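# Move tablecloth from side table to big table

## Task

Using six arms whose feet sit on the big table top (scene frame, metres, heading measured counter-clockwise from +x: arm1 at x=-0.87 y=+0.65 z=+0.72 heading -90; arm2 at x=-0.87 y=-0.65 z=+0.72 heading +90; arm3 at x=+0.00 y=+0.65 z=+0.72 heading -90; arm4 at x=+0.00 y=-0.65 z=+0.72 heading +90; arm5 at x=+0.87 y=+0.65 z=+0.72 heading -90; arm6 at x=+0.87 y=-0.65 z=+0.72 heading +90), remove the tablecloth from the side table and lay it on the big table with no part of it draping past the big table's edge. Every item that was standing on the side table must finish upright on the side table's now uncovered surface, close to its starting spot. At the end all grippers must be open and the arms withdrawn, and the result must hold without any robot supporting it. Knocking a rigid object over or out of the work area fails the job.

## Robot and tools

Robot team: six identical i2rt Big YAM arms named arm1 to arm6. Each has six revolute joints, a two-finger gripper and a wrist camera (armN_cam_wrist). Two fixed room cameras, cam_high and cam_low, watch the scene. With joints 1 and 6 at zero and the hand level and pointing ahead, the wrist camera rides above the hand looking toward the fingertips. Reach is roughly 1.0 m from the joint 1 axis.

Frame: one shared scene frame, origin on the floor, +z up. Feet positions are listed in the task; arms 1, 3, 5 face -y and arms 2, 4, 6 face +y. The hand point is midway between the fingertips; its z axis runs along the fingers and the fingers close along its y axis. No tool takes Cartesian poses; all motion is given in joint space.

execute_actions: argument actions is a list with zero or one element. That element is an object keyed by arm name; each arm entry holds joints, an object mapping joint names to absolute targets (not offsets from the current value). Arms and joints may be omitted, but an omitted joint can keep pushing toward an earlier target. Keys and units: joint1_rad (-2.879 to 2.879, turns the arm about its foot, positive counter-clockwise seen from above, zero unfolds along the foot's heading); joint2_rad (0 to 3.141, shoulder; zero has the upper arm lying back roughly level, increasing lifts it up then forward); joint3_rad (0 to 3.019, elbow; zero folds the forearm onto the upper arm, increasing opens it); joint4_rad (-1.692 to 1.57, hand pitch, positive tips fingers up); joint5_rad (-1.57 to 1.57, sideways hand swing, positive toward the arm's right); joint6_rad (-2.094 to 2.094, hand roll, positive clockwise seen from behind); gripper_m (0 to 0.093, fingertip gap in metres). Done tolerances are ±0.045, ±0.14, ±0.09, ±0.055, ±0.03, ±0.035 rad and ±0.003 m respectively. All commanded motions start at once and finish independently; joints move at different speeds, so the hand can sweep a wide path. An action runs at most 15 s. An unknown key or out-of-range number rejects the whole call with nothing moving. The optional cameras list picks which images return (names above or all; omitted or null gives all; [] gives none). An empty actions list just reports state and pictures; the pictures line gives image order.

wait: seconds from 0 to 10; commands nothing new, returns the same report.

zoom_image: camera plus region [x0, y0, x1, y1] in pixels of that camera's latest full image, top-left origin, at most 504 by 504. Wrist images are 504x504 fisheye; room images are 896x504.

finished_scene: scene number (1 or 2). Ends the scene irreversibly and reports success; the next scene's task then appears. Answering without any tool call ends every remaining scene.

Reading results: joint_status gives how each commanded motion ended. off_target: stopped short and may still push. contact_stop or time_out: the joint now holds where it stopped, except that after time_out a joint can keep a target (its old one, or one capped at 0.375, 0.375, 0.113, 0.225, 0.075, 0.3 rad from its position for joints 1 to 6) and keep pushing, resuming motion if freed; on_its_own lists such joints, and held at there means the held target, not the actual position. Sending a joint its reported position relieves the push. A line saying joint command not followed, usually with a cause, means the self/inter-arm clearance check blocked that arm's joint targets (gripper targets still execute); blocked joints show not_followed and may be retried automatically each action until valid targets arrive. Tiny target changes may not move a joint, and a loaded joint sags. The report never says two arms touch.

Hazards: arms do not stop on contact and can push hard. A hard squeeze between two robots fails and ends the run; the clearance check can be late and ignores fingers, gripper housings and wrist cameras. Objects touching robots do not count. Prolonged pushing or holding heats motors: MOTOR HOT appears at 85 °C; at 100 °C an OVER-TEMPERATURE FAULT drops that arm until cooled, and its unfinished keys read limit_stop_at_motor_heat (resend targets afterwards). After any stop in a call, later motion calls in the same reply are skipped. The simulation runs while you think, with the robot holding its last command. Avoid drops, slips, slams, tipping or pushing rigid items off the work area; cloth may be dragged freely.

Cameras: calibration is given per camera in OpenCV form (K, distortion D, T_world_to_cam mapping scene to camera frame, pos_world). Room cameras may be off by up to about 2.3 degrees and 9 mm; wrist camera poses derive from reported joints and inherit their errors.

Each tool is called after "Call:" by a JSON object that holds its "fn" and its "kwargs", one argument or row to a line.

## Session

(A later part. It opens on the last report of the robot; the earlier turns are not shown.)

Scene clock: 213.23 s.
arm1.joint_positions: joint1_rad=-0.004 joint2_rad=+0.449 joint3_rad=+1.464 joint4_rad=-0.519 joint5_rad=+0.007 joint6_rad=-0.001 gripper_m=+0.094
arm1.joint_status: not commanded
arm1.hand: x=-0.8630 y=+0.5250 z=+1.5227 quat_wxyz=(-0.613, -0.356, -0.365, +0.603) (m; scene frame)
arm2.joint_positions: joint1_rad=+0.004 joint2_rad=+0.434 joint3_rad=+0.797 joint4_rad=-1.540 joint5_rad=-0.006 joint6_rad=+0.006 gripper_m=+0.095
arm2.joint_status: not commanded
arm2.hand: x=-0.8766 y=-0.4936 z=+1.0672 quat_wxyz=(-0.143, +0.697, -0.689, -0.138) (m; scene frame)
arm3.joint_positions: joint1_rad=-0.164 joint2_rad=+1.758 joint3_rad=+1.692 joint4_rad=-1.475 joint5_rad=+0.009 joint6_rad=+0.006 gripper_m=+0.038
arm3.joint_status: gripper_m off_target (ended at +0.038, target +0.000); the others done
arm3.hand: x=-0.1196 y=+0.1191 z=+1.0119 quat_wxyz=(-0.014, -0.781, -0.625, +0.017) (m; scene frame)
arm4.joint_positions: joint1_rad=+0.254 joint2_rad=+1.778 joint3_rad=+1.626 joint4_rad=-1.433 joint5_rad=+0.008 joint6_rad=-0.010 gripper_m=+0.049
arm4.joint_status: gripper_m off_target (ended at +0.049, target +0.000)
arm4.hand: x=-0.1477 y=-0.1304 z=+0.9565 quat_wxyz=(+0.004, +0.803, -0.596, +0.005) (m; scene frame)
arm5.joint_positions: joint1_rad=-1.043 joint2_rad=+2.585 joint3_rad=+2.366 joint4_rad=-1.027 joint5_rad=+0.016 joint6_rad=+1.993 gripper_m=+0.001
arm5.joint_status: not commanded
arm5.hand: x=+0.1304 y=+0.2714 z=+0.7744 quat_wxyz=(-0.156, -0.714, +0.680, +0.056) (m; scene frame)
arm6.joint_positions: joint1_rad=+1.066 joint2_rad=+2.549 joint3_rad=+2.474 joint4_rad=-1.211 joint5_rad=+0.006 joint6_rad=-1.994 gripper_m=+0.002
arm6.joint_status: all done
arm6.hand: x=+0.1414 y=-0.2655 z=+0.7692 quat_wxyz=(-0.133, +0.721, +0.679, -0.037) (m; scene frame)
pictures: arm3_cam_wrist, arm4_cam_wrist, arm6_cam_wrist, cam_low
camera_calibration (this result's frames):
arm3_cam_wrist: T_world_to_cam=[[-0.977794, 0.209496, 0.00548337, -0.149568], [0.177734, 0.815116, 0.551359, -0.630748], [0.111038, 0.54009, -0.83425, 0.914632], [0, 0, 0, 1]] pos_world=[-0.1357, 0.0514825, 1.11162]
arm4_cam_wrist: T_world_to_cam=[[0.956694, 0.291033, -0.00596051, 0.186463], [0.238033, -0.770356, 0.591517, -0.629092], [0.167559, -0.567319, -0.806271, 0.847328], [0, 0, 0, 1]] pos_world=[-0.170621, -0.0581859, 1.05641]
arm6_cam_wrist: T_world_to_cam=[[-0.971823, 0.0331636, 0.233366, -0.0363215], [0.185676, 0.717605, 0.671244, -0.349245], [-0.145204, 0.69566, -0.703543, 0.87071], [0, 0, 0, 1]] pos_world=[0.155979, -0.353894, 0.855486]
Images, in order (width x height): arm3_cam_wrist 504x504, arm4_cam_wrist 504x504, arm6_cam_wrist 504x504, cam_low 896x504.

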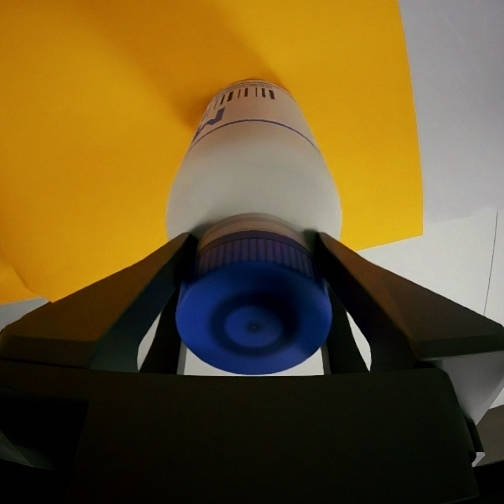

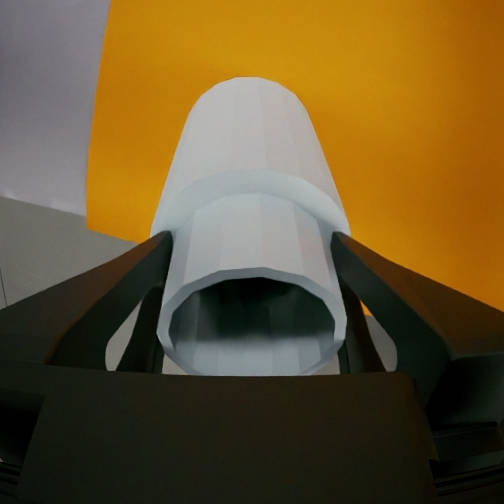

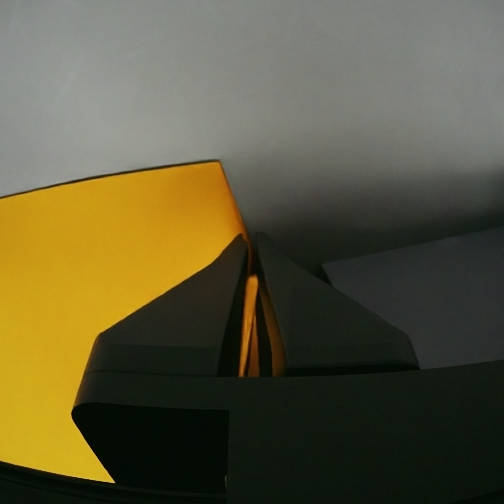

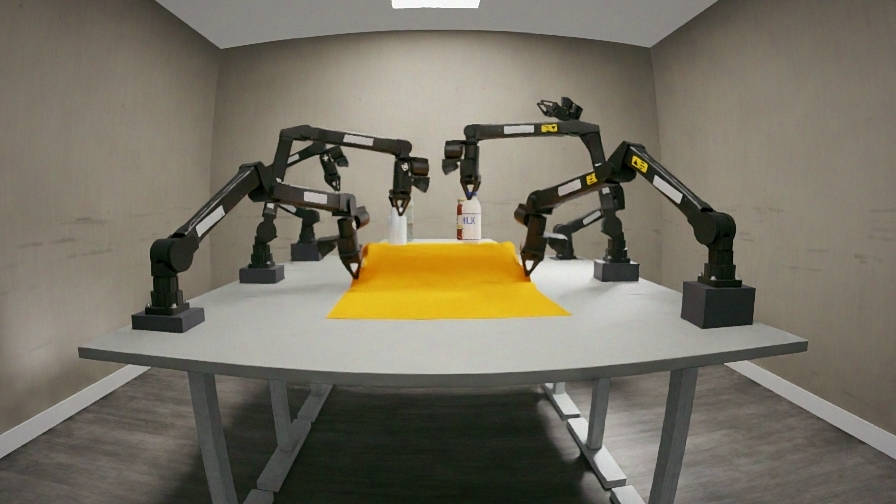

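Call:
{"fn": "execute_actions", "kwargs": {
  "actions": [
    {"arm3":{"joints":{"joint2_rad":1.70,"joint3_rad":1.857,"joint4_rad":-1.645}},"arm4":{"joints":{"joint2_rad":1.72,"joint3_rad":1.776,"joint4_rad":-1.605}}}
  ],
  "cameras": ["cam_low"]
}}

Call:
{"fn": "zoom_image", "kwargs": {
  "camera": "cam_low",
  "region": [320, 110, 580, 290]
}}

Scene clock: 223.97 s.
arm1.joint_positions: joint1_rad=-0.004 joint2_rad=+0.449 joint3_rad=+1.464 joint4_rad=-0.519 joint5_rad=+0.007 joint6_rad=-0.001 gripper_m=+0.094
arm1.joint_status: not commanded
arm1.hand: x=-0.8630 y=+0.5250 z=+1.5227 quat_wxyz=(-0.613, -0.356, -0.365, +0.603) (m; scene frame)
arm2.joint_positions: joint1_rad=+0.004 joint2_rad=+0.434 joint3_rad=+0.797 joint4_rad=-1.540 joint5_rad=-0.006 joint6_rad=+0.006 gripper_m=+0.095
arm2.joint_status: not commanded
arm2.hand: x=-0.8766 y=-0.4936 z=+1.0672 quat_wxyz=(-0.143, +0.697, -0.689, -0.138) (m; scene frame)
arm3.joint_positions: joint1_rad=-0.164 joint2_rad=+1.753 joint3_rad=+1.769 joint4_rad=-1.632 joint5_rad=+0.009 joint6_rad=+0.006 gripper_m=+0.038
arm3.joint_status: all done
arm3.hand: x=-0.1156 y=+0.1385 z=+1.0439 quat_wxyz=(+0.010, -0.780, -0.625, -0.012) (m; scene frame)
arm4.joint_positions: joint1_rad=+0.254 joint2_rad=+1.726 joint3_rad=+1.730 joint4_rad=-1.595 joint5_rad=+0.008 joint6_rad=-0.010 gripper_m=+0.049
arm4.joint_status: all done
arm4.hand: x=-0.1428 y=-0.1454 z=+1.0230 quat_wxyz=(+0.006, +0.803, -0.596, +0.007) (m; scene frame)
arm5.joint_positions: joint1_rad=-1.043 joint2_rad=+2.585 joint3_rad=+2.366 joint4_rad=-1.027 joint5_rad=+0.016 joint6_rad=+1.993 gripper_m=+0.001
arm5.joint_status: not commanded
arm5.hand: x=+0.1304 y=+0.2714 z=+0.7744 quat_wxyz=(-0.156, -0.714, +0.680, +0.056) (m; scene frame)
arm6.joint_positions: joint1_rad=+1.066 joint2_rad=+2.549 joint3_rad=+2.474 joint4_rad=-1.211 joint5_rad=+0.006 joint6_rad=-1.994 gripper_m=+0.002
arm6.joint_status: not commanded
arm6.hand: x=+0.1414 y=-0.2655 z=+0.7692 quat_wxyz=(-0.133, +0.721, +0.679, -0.037) (m; scene frame)
pictures: cam_low
Images, in order (width x height): cam_low 896x504.

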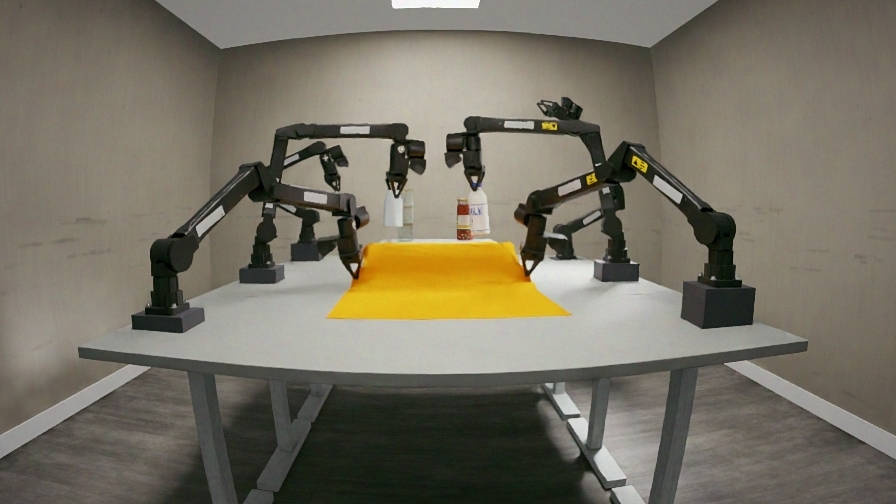

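Region (320, 110, 580, 290) of cam_low's 896x504 image, scaled by 1.938, with more detail than that image has; it fills the top 349 rows of this view, and the rest is white.

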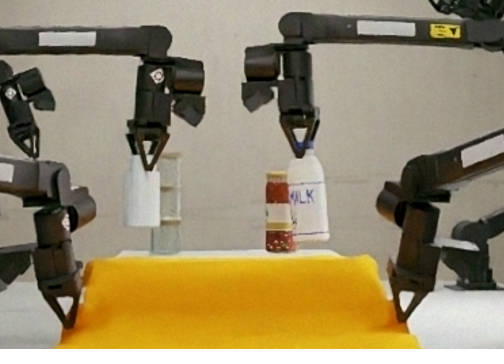

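Call:
{"fn": "execute_actions", "kwargs": {
  "actions": [
    {"arm3":{"joints":{"joint3_rad":1.93}},"arm5":{"joints":{"joint1_rad":-1.02,"joint2_rad":2.29,"joint3_rad":2.10}},"arm6":{"joints":{"joint1_rad":1.045,"joint2_rad":2.25,"joint3_rad":2.20}}}
  ],
  "cameras": ["cam_low","cam_high"]
}}

Scene clock: 260.20 s.
arm1.joint_positions: joint1_rad=-0.004 joint2_rad=+0.449 joint3_rad=+1.464 joint4_rad=-0.519 joint5_rad=+0.007 joint6_rad=-0.001 gripper_m=+0.094
arm1.joint_status: not commanded
arm1.hand: x=-0.8630 y=+0.5250 z=+1.5227 quat_wxyz=(-0.613, -0.356, -0.365, +0.603) (m; scene frame)
arm2.joint_positions: joint1_rad=+0.004 joint2_rad=+0.434 joint3_rad=+0.797 joint4_rad=-1.540 joint5_rad=-0.006 joint6_rad=+0.006 gripper_m=+0.095
arm2.joint_status: not commanded
arm2.hand: x=-0.8766 y=-0.4936 z=+1.0672 quat_wxyz=(-0.143, +0.697, -0.689, -0.138) (m; scene frame)
arm3.joint_positions: joint1_rad=-0.164 joint2_rad=+1.752 joint3_rad=+1.845 joint4_rad=-1.636 joint5_rad=+0.009 joint6_rad=+0.006 gripper_m=+0.038
arm3.joint_status: all done
arm3.hand: x=-0.1192 y=+0.1233 z=+1.0736 quat_wxyz=(-0.013, -0.781, -0.625, +0.017) (m; scene frame)
arm4.joint_positions: joint1_rad=+0.254 joint2_rad=+1.726 joint3_rad=+1.730 joint4_rad=-1.595 joint5_rad=+0.008 joint6_rad=-0.010 gripper_m=+0.049
arm4.joint_status: not commanded
arm4.hand: x=-0.1428 y=-0.1454 z=+1.0230 quat_wxyz=(+0.006, +0.803, -0.596, +0.007) (m; scene frame)
arm5.joint_positions: joint1_rad=-1.008 joint2_rad=+2.285 joint3_rad=+2.099 joint4_rad=-1.022 joint5_rad=+0.010 joint6_rad=+1.993 gripper_m=+0.001
arm5.joint_status: all done
arm5.hand: x=+0.1856 y=+0.2697 z=+0.8892 quat_wxyz=(-0.176, -0.724, +0.665, +0.056) (m; scene frame)
arm6.joint_positions: joint1_rad=+1.042 joint2_rad=+2.266 joint3_rad=+2.194 joint4_rad=-1.201 joint5_rad=+0.011 joint6_rad=-1.995 gripper_m=+0.002
arm6.joint_status: all done
arm6.hand: x=+0.1973 y=-0.2745 z=+0.8639 quat_wxyz=(-0.141, +0.728, +0.670, -0.035) (m; scene frame)
pictures: cam_high, cam_low
Images, in order (width x height): cam_high 896x504, cam_low 896x504.

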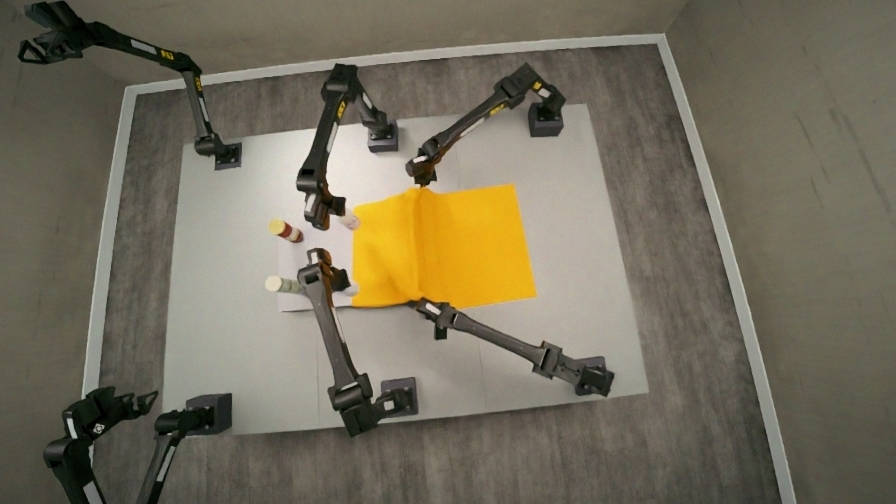

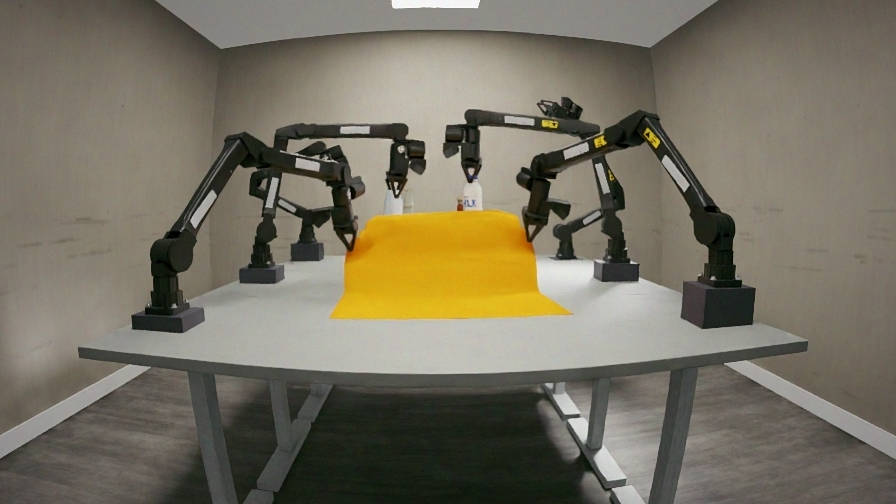

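Cloth is held and moving. Continue.

Call:
{"fn": "execute_actions", "kwargs": {
  "actions": [
    {"arm5":{"joints":{"joint1_rad":-0.835,"joint2_rad":2.005,"joint3_rad":1.495,"joint4_rad":-0.774}},"arm6":{"joints":{"joint1_rad":0.86,"joint2_rad":1.93,"joint3_rad":1.55,"joint4_rad":-0.903}}}
  ],
  "cameras": ["cam_low","cam_high"]
}}

Scene clock: 266.60 s.
arm1.joint_positions: joint1_rad=-0.004 joint2_rad=+0.449 joint3_rad=+1.464 joint4_rad=-0.519 joint5_rad=+0.007 joint6_rad=-0.001 gripper_m=+0.094
arm1.joint_status: not commanded
arm1.hand: x=-0.8630 y=+0.5250 z=+1.5227 quat_wxyz=(-0.613, -0.356, -0.365, +0.603) (m; scene frame)
arm2.joint_positions: joint1_rad=+0.004 joint2_rad=+0.434 joint3_rad=+0.797 joint4_rad=-1.540 joint5_rad=-0.006 joint6_rad=+0.006 gripper_m=+0.095
arm2.joint_status: not commanded
arm2.hand: x=-0.8766 y=-0.4936 z=+1.0672 quat_wxyz=(-0.143, +0.697, -0.689, -0.138) (m; scene frame)
arm3.joint_positions: joint1_rad=-0.164 joint2_rad=+1.752 joint3_rad=+1.845 joint4_rad=-1.636 joint5_rad=+0.009 joint6_rad=+0.006 gripper_m=+0.038
arm3.joint_status: not commanded
arm3.hand: x=-0.1192 y=+0.1233 z=+1.0736 quat_wxyz=(-0.013, -0.781, -0.625, +0.017) (m; scene frame)
arm4.joint_positions: joint1_rad=+0.254 joint2_rad=+1.726 joint3_rad=+1.730 joint4_rad=-1.595 joint5_rad=+0.008 joint6_rad=-0.010 gripper_m=+0.049
arm4.joint_status: not commanded
arm4.hand: x=-0.1428 y=-0.1454 z=+1.0230 quat_wxyz=(+0.006, +0.803, -0.596, +0.007) (m; scene frame)
arm5.joint_positions: joint1_rad=-0.832 joint2_rad=+2.011 joint3_rad=+1.489 joint4_rad=-0.787 joint5_rad=+0.013 joint6_rad=+1.993 gripper_m=+0.001
arm5.joint_status: all done
arm5.hand: x=+0.3745 y=+0.2466 z=+0.8334 quat_wxyz=(-0.132, -0.786, +0.603, +0.032) (m; scene frame)
arm6.joint_positions: joint1_rad=+0.852 joint2_rad=+1.930 joint3_rad=+1.535 joint4_rad=-0.911 joint5_rad=+0.006 joint6_rad=-1.996 gripper_m=+0.002
arm6.joint_status: all done
arm6.hand: x=+0.3832 y=-0.2412 z=+0.8280 quat_wxyz=(-0.128, +0.790, +0.600, -0.019) (m; scene frame)
pictures: cam_high, cam_low
Images, in order (width x height): cam_high 896x504, cam_low 896x504.

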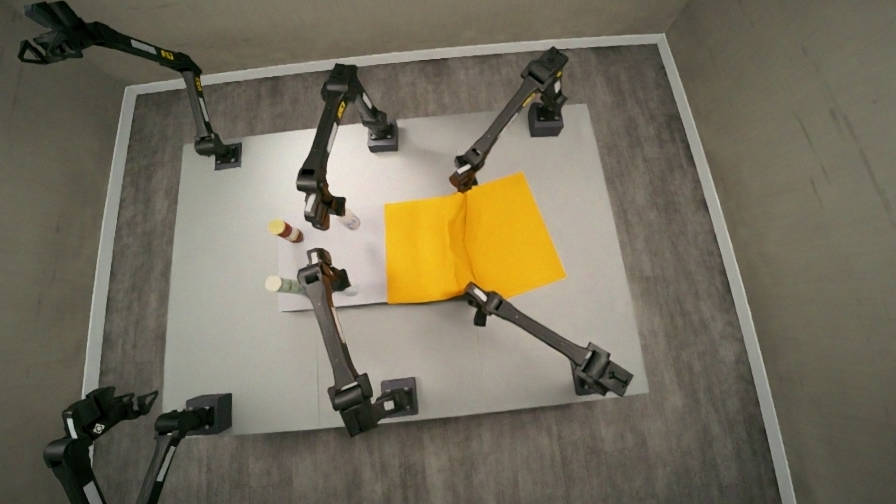

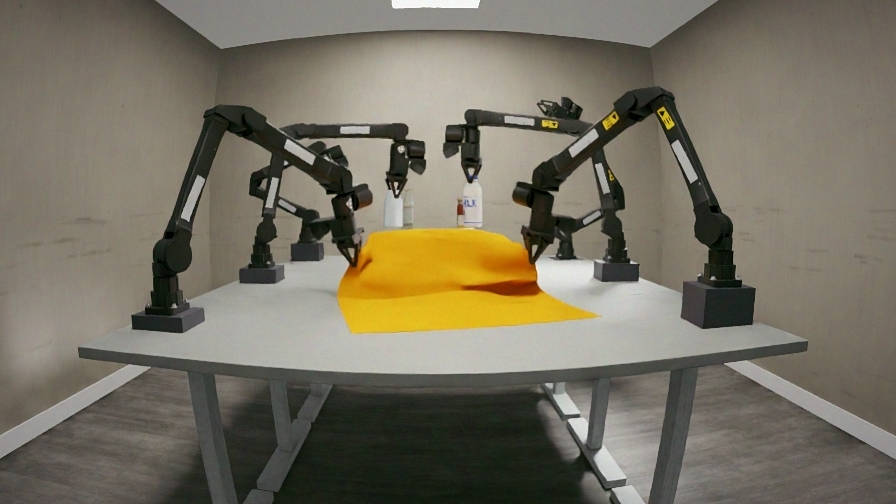

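Call:
{"fn": "execute_actions", "kwargs": {
  "actions": [
    {"arm3":{"joints":{"joint3_rad":1.78,"joint4_rad":-1.495}},"arm4":{"joints":{"joint2_rad":1.775,"joint3_rad":1.65,"joint4_rad":-1.445}},"arm5":{"joints":{"joint1_rad":-0.62,"joint2_rad":1.805,"joint3_rad":1.105,"joint4_rad":-0.58}},"arm6":{"joints":{"joint1_rad":0.65,"joint2_rad":1.725,"joint3_rad":1.165,"joint4_rad":-0.72}}}
  ],
  "cameras": ["cam_low","cam_high","arm3_cam_wrist","arm4_cam_wrist"]
}}

Scene clock: 279.97 s.
arm1.joint_positions: joint1_rad=-0.004 joint2_rad=+0.449 joint3_rad=+1.464 joint4_rad=-0.519 joint5_rad=+0.007 joint6_rad=-0.001 gripper_m=+0.094
arm1.joint_status: not commanded
arm1.hand: x=-0.8630 y=+0.5250 z=+1.5227 quat_wxyz=(-0.613, -0.356, -0.365, +0.603) (m; scene frame)
arm2.joint_positions: joint1_rad=+0.004 joint2_rad=+0.434 joint3_rad=+0.797 joint4_rad=-1.540 joint5_rad=-0.006 joint6_rad=+0.006 gripper_m=+0.095
arm2.joint_status: not commanded
arm2.hand: x=-0.8766 y=-0.4936 z=+1.0672 quat_wxyz=(-0.143, +0.697, -0.689, -0.138) (m; scene frame)
arm3.joint_positions: joint1_rad=-0.164 joint2_rad=+1.748 joint3_rad=+1.761 joint4_rad=-1.512 joint5_rad=+0.009 joint6_rad=+0.006 gripper_m=+0.038
arm3.joint_status: all done
arm3.hand: x=-0.1214 y=+0.1120 z=+1.0443 quat_wxyz=(-0.027, -0.780, -0.624, +0.034) (m; scene frame)
arm4.joint_positions: joint1_rad=+0.254 joint2_rad=+1.786 joint3_rad=+1.641 joint4_rad=-1.454 joint5_rad=+0.008 joint6_rad=-0.010 gripper_m=+0.049
arm4.joint_status: all done
arm4.hand: x=-0.1476 y=-0.1308 z=+0.9581 quat_wxyz=(+0.009, +0.803, -0.596, +0.011) (m; scene frame)
arm5.joint_positions: joint1_rad=-0.616 joint2_rad=+1.802 joint3_rad=+1.100 joint4_rad=-0.595 joint5_rad=+0.013 joint6_rad=+1.993 gripper_m=+0.001
arm5.joint_status: all done
arm5.hand: x=+0.5382 y=+0.2335 z=+0.8176 quat_wxyz=(-0.142, -0.846, +0.514, +0.019) (m; scene frame)
arm6.joint_positions: joint1_rad=+0.635 joint2_rad=+1.733 joint3_rad=+1.159 joint4_rad=-0.728 joint5_rad=+0.007 joint6_rad=-1.997 gripper_m=+0.001
arm6.joint_status: all done
arm6.hand: x=+0.5438 y=-0.2243 z=+0.8020 quat_wxyz=(-0.133, +0.849, +0.511, -0.005) (m; scene frame)
pictures: arm3_cam_wrist, arm4_cam_wrist, cam_high, cam_low
camera_calibration (this result's frames):
arm3_cam_wrist: T_world_to_cam=[[-0.977667, 0.210085, 0.00561249, -0.150228], [0.182923, 0.837508, 0.514897, -0.606289], [0.103472, 0.504424, -0.857234, 0.972809], [0, 0, 0, 1]] pos_world=[-0.136627, 0.0486237, 1.14694]
arm4_cam_wrist: T_world_to_cam=[[0.956683, 0.291067, -0.00613605, 0.186636], [0.235708, -0.762013, 0.60314, -0.640773], [0.170878, -0.57846, -0.797612, 0.83905], [0, 0, 0, 1]] pos_world=[-0.170891, -0.0572441, 1.05686]
Images, in order (width x height): arm3_cam_wrist 504x504, arm4_cam_wrist 504x504, cam_high 896x504, cam_low 896x504.

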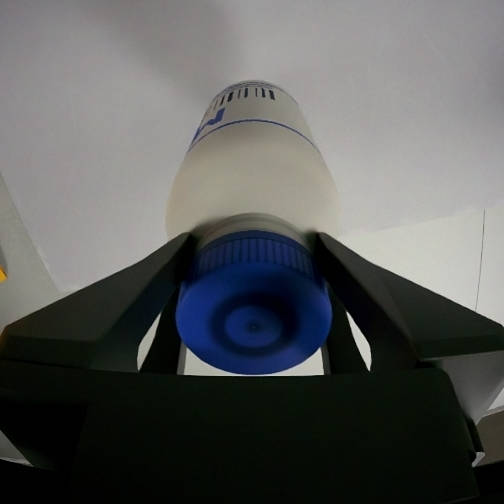

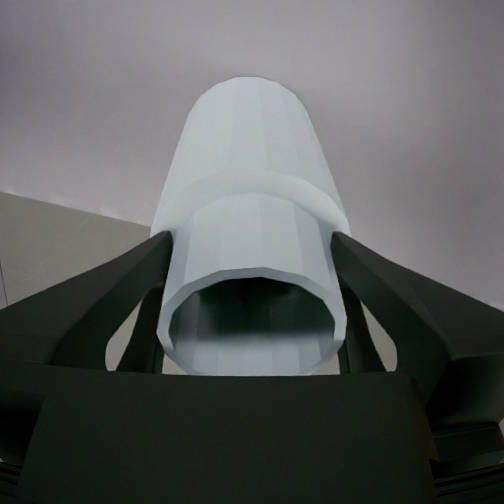

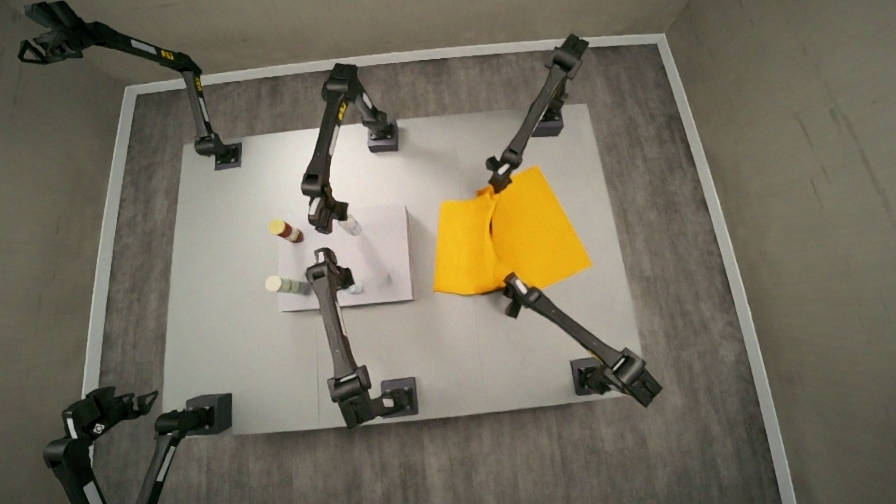

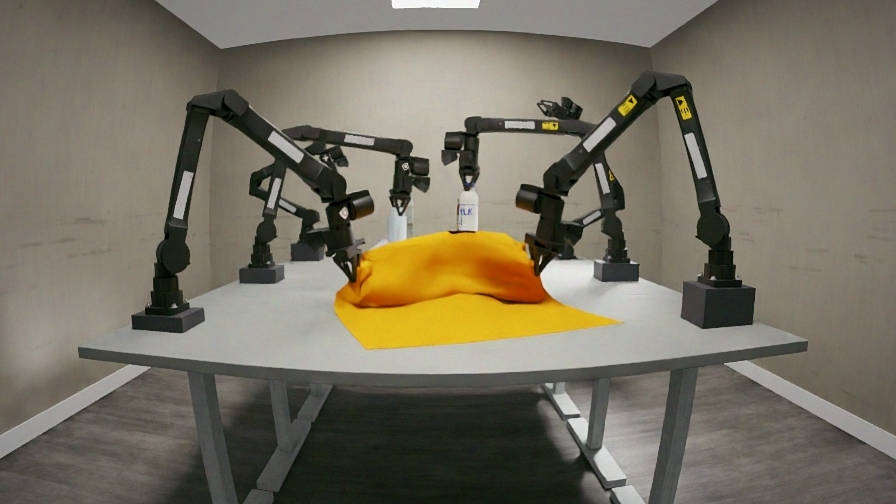

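Call:
{"fn": "execute_actions", "kwargs": {
  "actions": [
    {"arm3":{"joints":{"joint3_rad":1.70,"joint4_rad":-1.455}},"arm4":{"joints":{"joint3_rad":1.635,"joint4_rad":-1.422}},"arm5":{"joints":{"gripper_m":0.06}},"arm6":{"joints":{"gripper_m":0.06}}}
  ],
  "cameras": ["cam_low","cam_high"]
}}

Call:
{"fn": "zoom_image", "kwargs": {
  "camera": "cam_low",
  "region": [340, 140, 560, 280]
}}

Scene clock: 286.53 s.
arm1.joint_positions: joint1_rad=-0.004 joint2_rad=+0.449 joint3_rad=+1.464 joint4_rad=-0.519 joint5_rad=+0.007 joint6_rad=-0.001 gripper_m=+0.094
arm1.joint_status: not commanded
arm1.hand: x=-0.8630 y=+0.5250 z=+1.5227 quat_wxyz=(-0.613, -0.356, -0.365, +0.603) (m; scene frame)
arm2.joint_positions: joint1_rad=+0.004 joint2_rad=+0.434 joint3_rad=+0.797 joint4_rad=-1.540 joint5_rad=-0.006 joint6_rad=+0.006 gripper_m=+0.095
arm2.joint_status: not commanded
arm2.hand: x=-0.8766 y=-0.4936 z=+1.0672 quat_wxyz=(-0.143, +0.697, -0.689, -0.138) (m; scene frame)
arm3.joint_positions: joint1_rad=-0.164 joint2_rad=+1.748 joint3_rad=+1.680 joint4_rad=-1.467 joint5_rad=+0.009 joint6_rad=+0.006 gripper_m=+0.038
arm3.joint_status: all done
arm3.hand: x=-0.1191 y=+0.1213 z=+1.0129 quat_wxyz=(-0.016, -0.780, -0.625, +0.020) (m; scene frame)
arm4.joint_positions: joint1_rad=+0.254 joint2_rad=+1.786 joint3_rad=+1.635 joint4_rad=-1.432 joint5_rad=+0.008 joint6_rad=-0.010 gripper_m=+0.049
arm4.joint_status: all done
arm4.hand: x=-0.1487 y=-0.1272 z=+0.9560 quat_wxyz=(+0.004, +0.803, -0.596, +0.004) (m; scene frame)
arm5.joint_positions: joint1_rad=-0.616 joint2_rad=+1.802 joint3_rad=+1.100 joint4_rad=-0.595 joint5_rad=+0.013 joint6_rad=+1.993 gripper_m=+0.060
arm5.joint_status: all done
arm5.hand: x=+0.5382 y=+0.2335 z=+0.8176 quat_wxyz=(-0.142, -0.846, +0.514, +0.019) (m; scene frame)
arm6.joint_positions: joint1_rad=+0.636 joint2_rad=+1.733 joint3_rad=+1.159 joint4_rad=-0.728 joint5_rad=+0.007 joint6_rad=-1.997 gripper_m=+0.060
arm6.joint_status: all done
arm6.hand: x=+0.5433 y=-0.2247 z=+0.8020 quat_wxyz=(-0.133, +0.849, +0.511, -0.005) (m; scene frame)
pictures: cam_high, cam_low
Images, in order (width x height): cam_high 896x504, cam_low 896x504.

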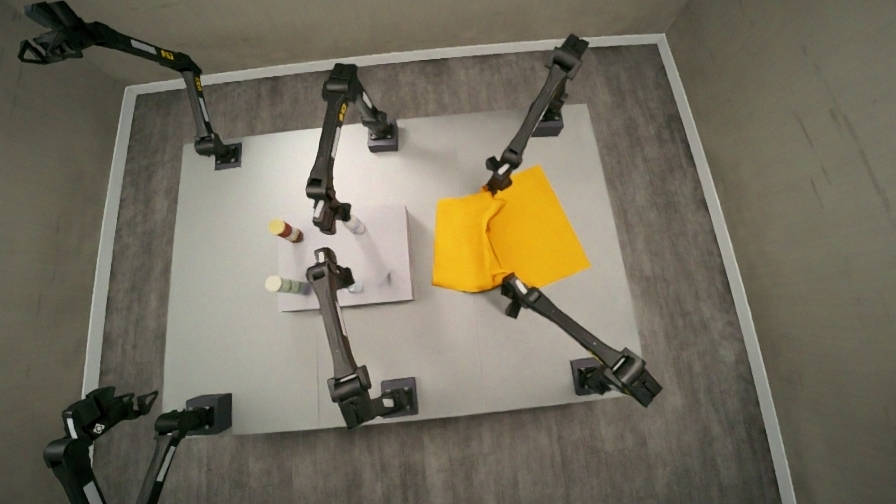

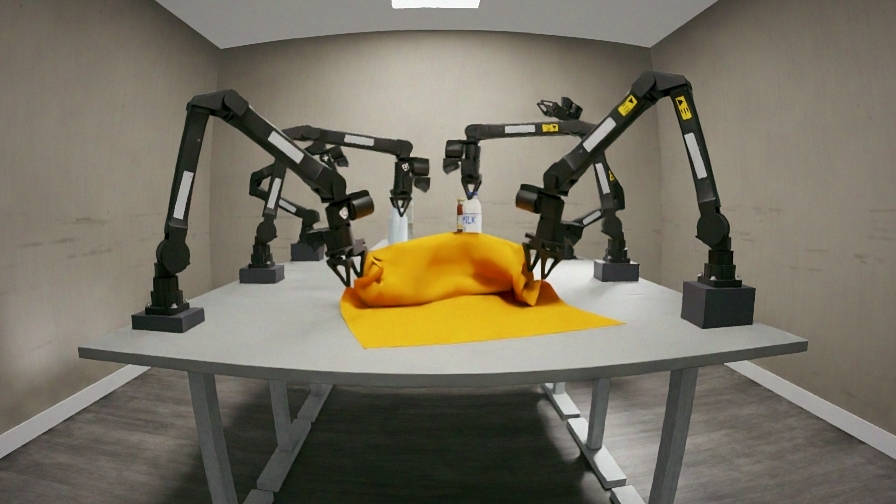

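Region (340, 140, 560, 280) of cam_low's 896x504 image, scaled by 2.291, with more detail than that image has; it fills the top 321 rows of this view, and the rest is white.

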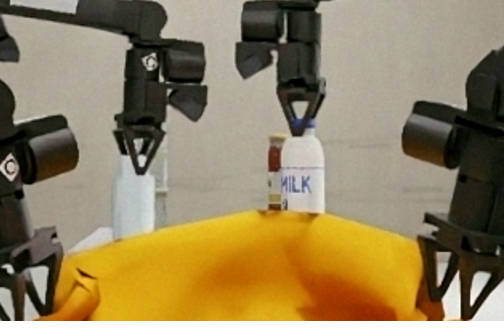

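Call:
{"fn": "execute_actions", "kwargs": {
  "actions": [
    {"arm3":{"joints":{"joint3_rad":1.685}},"arm4":{"joints":{"joint3_rad":1.62}},"arm5":{"joints":{"joint2_rad":1.3,"gripper_m":0.09}},"arm6":{"joints":{"joint2_rad":1.25,"gripper_m":0.09}}}
  ],
  "cameras": ["cam_low","cam_high"]
}}

Scene clock: 293.23 s.
arm1.joint_positions: joint1_rad=-0.004 joint2_rad=+0.449 joint3_rad=+1.464 joint4_rad=-0.519 joint5_rad=+0.007 joint6_rad=-0.001 gripper_m=+0.094
arm1.joint_status: not commanded
arm1.hand: x=-0.8630 y=+0.5250 z=+1.5227 quat_wxyz=(-0.613, -0.356, -0.365, +0.603) (m; scene frame)
arm2.joint_positions: joint1_rad=+0.004 joint2_rad=+0.434 joint3_rad=+0.797 joint4_rad=-1.540 joint5_rad=-0.006 joint6_rad=+0.006 gripper_m=+0.095
arm2.joint_status: not commanded
arm2.hand: x=-0.8766 y=-0.4936 z=+1.0672 quat_wxyz=(-0.143, +0.697, -0.689, -0.138) (m; scene frame)
arm3.joint_positions: joint1_rad=-0.164 joint2_rad=+1.748 joint3_rad=+1.680 joint4_rad=-1.467 joint5_rad=+0.009 joint6_rad=+0.006 gripper_m=+0.038
arm3.joint_status: all done
arm3.hand: x=-0.1191 y=+0.1213 z=+1.0129 quat_wxyz=(-0.016, -0.780, -0.625, +0.020) (m; scene frame)
arm4.joint_positions: joint1_rad=+0.254 joint2_rad=+1.784 joint3_rad=+1.631 joint4_rad=-1.430 joint5_rad=+0.008 joint6_rad=-0.010 gripper_m=+0.049
arm4.joint_status: all done
arm4.hand: x=-0.1485 y=-0.1279 z=+0.9553 quat_wxyz=(+0.004, +0.803, -0.596, +0.004) (m; scene frame)
arm5.joint_positions: joint1_rad=-0.616 joint2_rad=+1.297 joint3_rad=+1.093 joint4_rad=-0.595 joint5_rad=+0.013 joint6_rad=+1.993 gripper_m=+0.090
arm5.joint_status: all done
arm5.hand: x=+0.5399 y=+0.2395 z=+1.0772 quat_wxyz=(-0.379, -0.788, +0.483, +0.048) (m; scene frame)
arm6.joint_positions: joint1_rad=+0.636 joint2_rad=+1.237 joint3_rad=+1.145 joint4_rad=-0.728 joint5_rad=+0.007 joint6_rad=-1.997 gripper_m=+0.090
arm6.joint_status: all done
arm6.hand: x=+0.5562 y=-0.2468 z=+1.0491 quat_wxyz=(-0.365, +0.797, +0.481, -0.032) (m; scene frame)
pictures: cam_high, cam_low
Images, in order (width x height): cam_high 896x504, cam_low 896x504.

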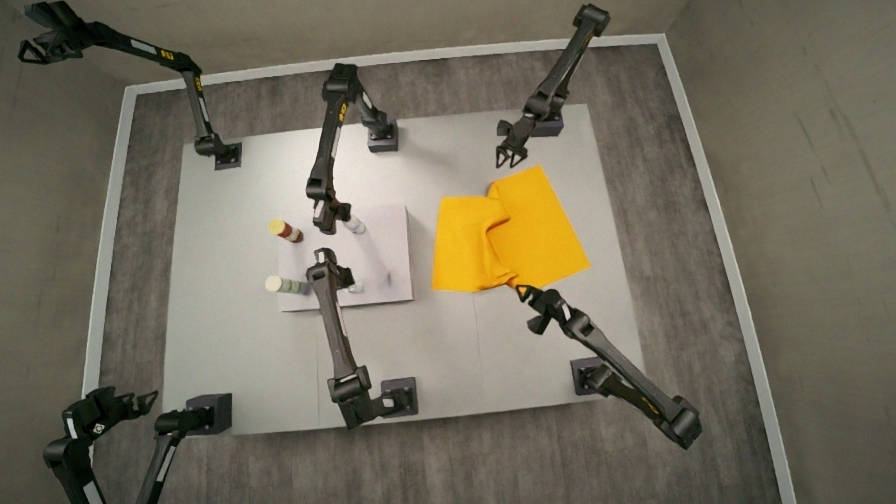

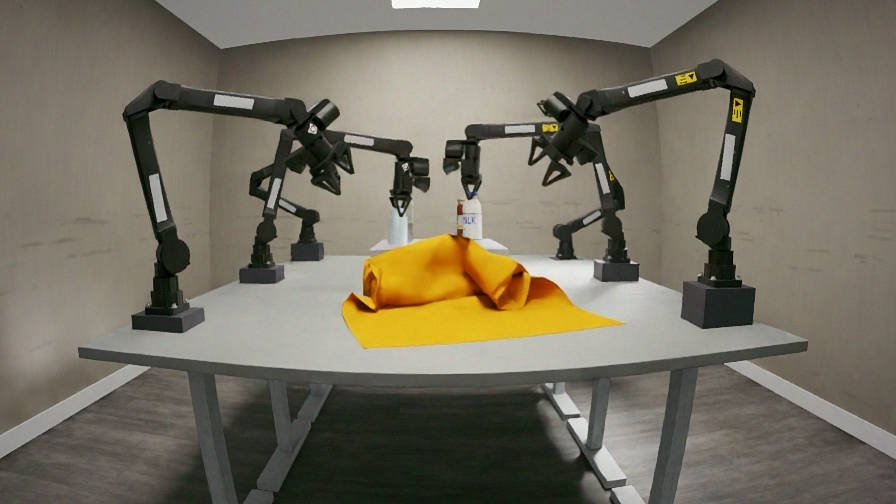

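Call:
{"fn": "zoom_image", "kwargs": {
  "camera": "cam_low",
  "region": [370, 180, 520, 260]
}}

Region (370, 180, 520, 260) of cam_low's 896x504 image, scaled by 3.360, with more detail than that image has; it fills the top 269 rows of this view, and the rest is white.

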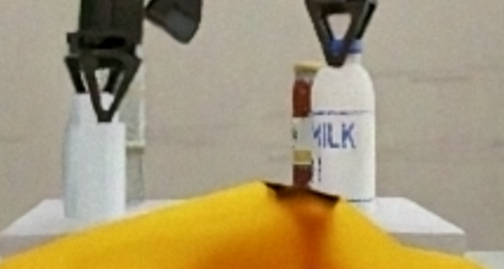

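Call:
{"fn": "execute_actions", "kwargs": {
  "actions": [
    {"arm3":{"joints":{"joint3_rad":1.66}},"arm4":{"joints":{"gripper_m":0.093}},"arm5":{"joints":{"joint1_rad":-0.1,"joint2_rad":0.9}},"arm6":{"joints":{"joint1_rad":0.1,"joint2_rad":0.9}}}
  ],
  "cameras": ["cam_low"]
}}

Call:
{"fn": "zoom_image", "kwargs": {
  "camera": "cam_low",
  "region": [370, 180, 520, 260]
}}

Scene clock: 306.30 s.
arm1.joint_positions: joint1_rad=-0.004 joint2_rad=+0.449 joint3_rad=+1.464 joint4_rad=-0.519 joint5_rad=+0.007 joint6_rad=-0.001 gripper_m=+0.094
arm1.joint_status: not commanded
arm1.hand: x=-0.8630 y=+0.5250 z=+1.5227 quat_wxyz=(-0.613, -0.356, -0.365, +0.603) (m; scene frame)
arm2.joint_positions: joint1_rad=+0.004 joint2_rad=+0.434 joint3_rad=+0.797 joint4_rad=-1.540 joint5_rad=-0.006 joint6_rad=+0.006 gripper_m=+0.095
arm2.joint_status: not commanded
arm2.hand: x=-0.8766 y=-0.4936 z=+1.0672 quat_wxyz=(-0.143, +0.697, -0.689, -0.138) (m; scene frame)
arm3.joint_positions: joint1_rad=-0.164 joint2_rad=+1.743 joint3_rad=+1.664 joint4_rad=-1.465 joint5_rad=+0.009 joint6_rad=+0.006 gripper_m=+0.038
arm3.joint_status: all done
arm3.hand: x=-0.1182 y=+0.1253 z=+1.0094 quat_wxyz=(-0.013, -0.781, -0.625, +0.017) (m; scene frame)
arm4.joint_positions: joint1_rad=+0.254 joint2_rad=+1.784 joint3_rad=+1.625 joint4_rad=-1.430 joint5_rad=+0.008 joint6_rad=-0.010 gripper_m=+0.093
arm4.joint_status: all done
arm4.hand: x=-0.1480 y=-0.1297 z=+0.9533 quat_wxyz=(+0.005, +0.803, -0.596, +0.007) (m; scene frame)
arm5.joint_positions: joint1_rad=-0.105 joint2_rad=+0.902 joint3_rad=+1.093 joint4_rad=-0.595 joint5_rad=+0.014 joint6_rad=+1.993 gripper_m=+0.090
arm5.joint_status: all done
arm5.hand: x=+0.7989 y=+0.2218 z=+1.2629 quat_wxyz=(-0.553, -0.794, +0.241, -0.069) (m; scene frame)
arm6.joint_positions: joint1_rad=+0.110 joint2_rad=+0.892 joint3_rad=+1.145 joint4_rad=-0.728 joint5_rad=+0.007 joint6_rad=-1.997 gripper_m=+0.090
arm6.joint_status: all done
arm6.hand: x=+0.8105 y=-0.2309 z=+1.2078 quat_wxyz=(-0.516, +0.819, +0.236, +0.085) (m; scene frame)
pictures: cam_low
Images, in order (width x height): cam_low 896x504.

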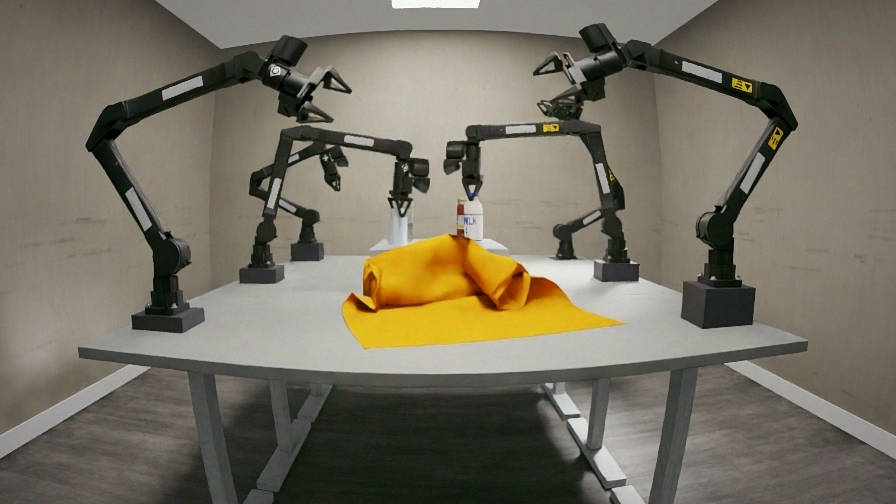

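Region (370, 180, 520, 260) of cam_low's 896x504 image, scaled by 3.360, with more detail than that image has; it fills the top 269 rows of this view, and the rest is white.

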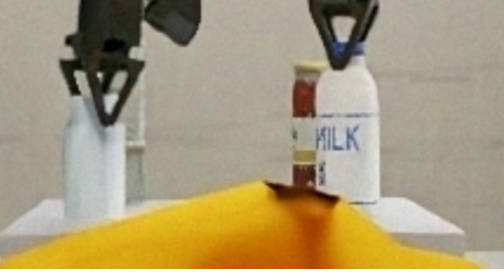

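Call:
{"fn": "execute_actions", "kwargs": {
  "actions": [
    {"arm3":{"joints":{"joint2_rad":1.735,"gripper_m":0.093}},"arm4":{"joints":{"joint2_rad":1.2}}}
  ],
  "cameras": []
}}

Call:
{"fn": "execute_actions", "kwargs": {
  "actions": [
    {"arm3":{"joints":{"joint2_rad":1.15}},"arm4":{"joints":{"joint2_rad":0.8}}}
  ],
  "cameras": ["cam_low","cam_high"]
}}

Scene clock: 312.90 s.
arm1.joint_positions: joint1_rad=-0.004 joint2_rad=+0.449 joint3_rad=+1.464 joint4_rad=-0.519 joint5_rad=+0.007 joint6_rad=-0.001 gripper_m=+0.094
arm1.joint_status: not commanded
arm1.hand: x=-0.8630 y=+0.5250 z=+1.5227 quat_wxyz=(-0.613, -0.356, -0.365, +0.603) (m; scene frame)
arm2.joint_positions: joint1_rad=+0.004 joint2_rad=+0.434 joint3_rad=+0.797 joint4_rad=-1.540 joint5_rad=-0.006 joint6_rad=+0.006 gripper_m=+0.095
arm2.joint_status: not commanded
arm2.hand: x=-0.8766 y=-0.4936 z=+1.0672 quat_wxyz=(-0.143, +0.697, -0.689, -0.138) (m; scene frame)
arm3.joint_positions: joint1_rad=-0.164 joint2_rad=+1.743 joint3_rad=+1.664 joint4_rad=-1.465 joint5_rad=+0.009 joint6_rad=+0.006 gripper_m=+0.093
arm3.joint_status: all done
arm3.hand: x=-0.1182 y=+0.1253 z=+1.0094 quat_wxyz=(-0.013, -0.781, -0.625, +0.017) (m; scene frame)
arm4.joint_positions: joint1_rad=+0.254 joint2_rad=+1.202 joint3_rad=+1.612 joint4_rad=-1.429 joint5_rad=+0.008 joint6_rad=-0.010 gripper_m=+0.093
arm4.joint_status: all done
arm4.hand: x=-0.1141 y=-0.2380 z=+1.2240 quat_wxyz=(-0.165, +0.771, -0.575, -0.217) (m; scene frame)
arm5.joint_positions: joint1_rad=-0.105 joint2_rad=+0.902 joint3_rad=+1.093 joint4_rad=-0.595 joint5_rad=+0.014 joint6_rad=+1.993 gripper_m=+0.090
arm5.joint_status: not commanded
arm5.hand: x=+0.7989 y=+0.2218 z=+1.2629 quat_wxyz=(-0.553, -0.794, +0.241, -0.069) (m; scene frame)
arm6.joint_positions: joint1_rad=+0.110 joint2_rad=+0.892 joint3_rad=+1.145 joint4_rad=-0.728 joint5_rad=+0.007 joint6_rad=-1.997 gripper_m=+0.090
arm6.joint_status: not commanded
arm6.hand: x=+0.8105 y=-0.2309 z=+1.2078 quat_wxyz=(-0.516, +0.819, +0.236, +0.085) (m; scene frame)
pictures: none
No camera images: the call's "cameras" was empty. Leave "cameras" out to get every camera's image.

Scene clock: 314.57 s.
arm1.joint_positions: joint1_rad=-0.004 joint2_rad=+0.449 joint3_rad=+1.464 joint4_rad=-0.519 joint5_rad=+0.007 joint6_rad=-0.001 gripper_m=+0.094
arm1.joint_status: not commanded
arm1.hand: x=-0.8630 y=+0.5250 z=+1.5227 quat_wxyz=(-0.613, -0.356, -0.365, +0.603) (m; scene frame)
arm2.joint_positions: joint1_rad=+0.004 joint2_rad=+0.434 joint3_rad=+0.797 joint4_rad=-1.540 joint5_rad=-0.006 joint6_rad=+0.006 gripper_m=+0.095
arm2.joint_status: not commanded
arm2.hand: x=-0.8766 y=-0.4936 z=+1.0672 quat_wxyz=(-0.143, +0.697, -0.689, -0.138) (m; scene frame)
arm3.joint_positions: joint1_rad=-0.164 joint2_rad=+1.151 joint3_rad=+1.652 joint4_rad=-1.464 joint5_rad=+0.009 joint6_rad=+0.006 gripper_m=+0.093
arm3.joint_status: all done
arm3.hand: x=-0.0906 y=+0.2627 z=+1.2766 quat_wxyz=(-0.193, -0.745, -0.593, +0.238) (m; scene frame)
arm4.joint_positions: joint1_rad=+0.254 joint2_rad=+0.807 joint3_rad=+1.615 joint4_rad=-1.429 joint5_rad=+0.008 joint6_rad=-0.010 gripper_m=+0.093
arm4.joint_status: all done
arm4.hand: x=-0.0697 y=-0.3863 z=+1.3567 quat_wxyz=(-0.276, +0.712, -0.533, -0.365) (m; scene frame)
arm5.joint_positions: joint1_rad=-0.105 joint2_rad=+0.902 joint3_rad=+1.093 joint4_rad=-0.595 joint5_rad=+0.014 joint6_rad=+1.993 gripper_m=+0.090
arm5.joint_status: not commanded
arm5.hand: x=+0.7989 y=+0.2218 z=+1.2629 quat_wxyz=(-0.553, -0.794, +0.241, -0.069) (m; scene frame)
arm6.joint_positions: joint1_rad=+0.110 joint2_rad=+0.892 joint3_rad=+1.145 joint4_rad=-0.728 joint5_rad=+0.007 joint6_rad=-1.997 gripper_m=+0.090
arm6.joint_status: not commanded
arm6.hand: x=+0.8105 y=-0.2309 z=+1.2078 quat_wxyz=(-0.516, +0.819, +0.236, +0.085) (m; scene frame)
pictures: cam_high, cam_low
Images, in order (width x height): cam_high 896x504, cam_low 896x504.

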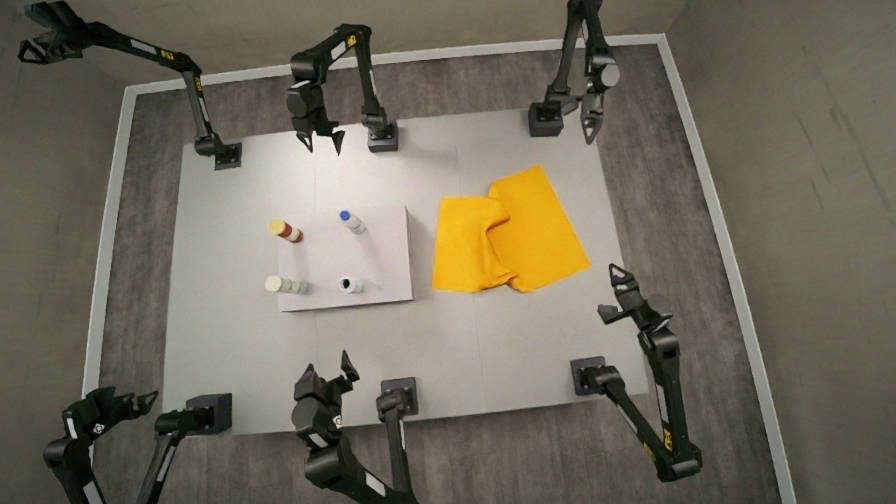

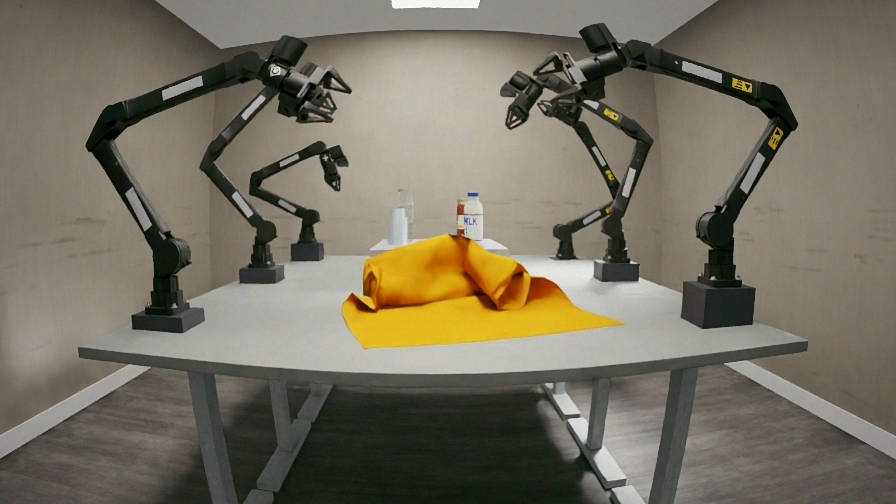

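Call:
{"fn": "finished_scene", "kwargs": {
  "scene": 1
}}

The scene is finished: the task was done.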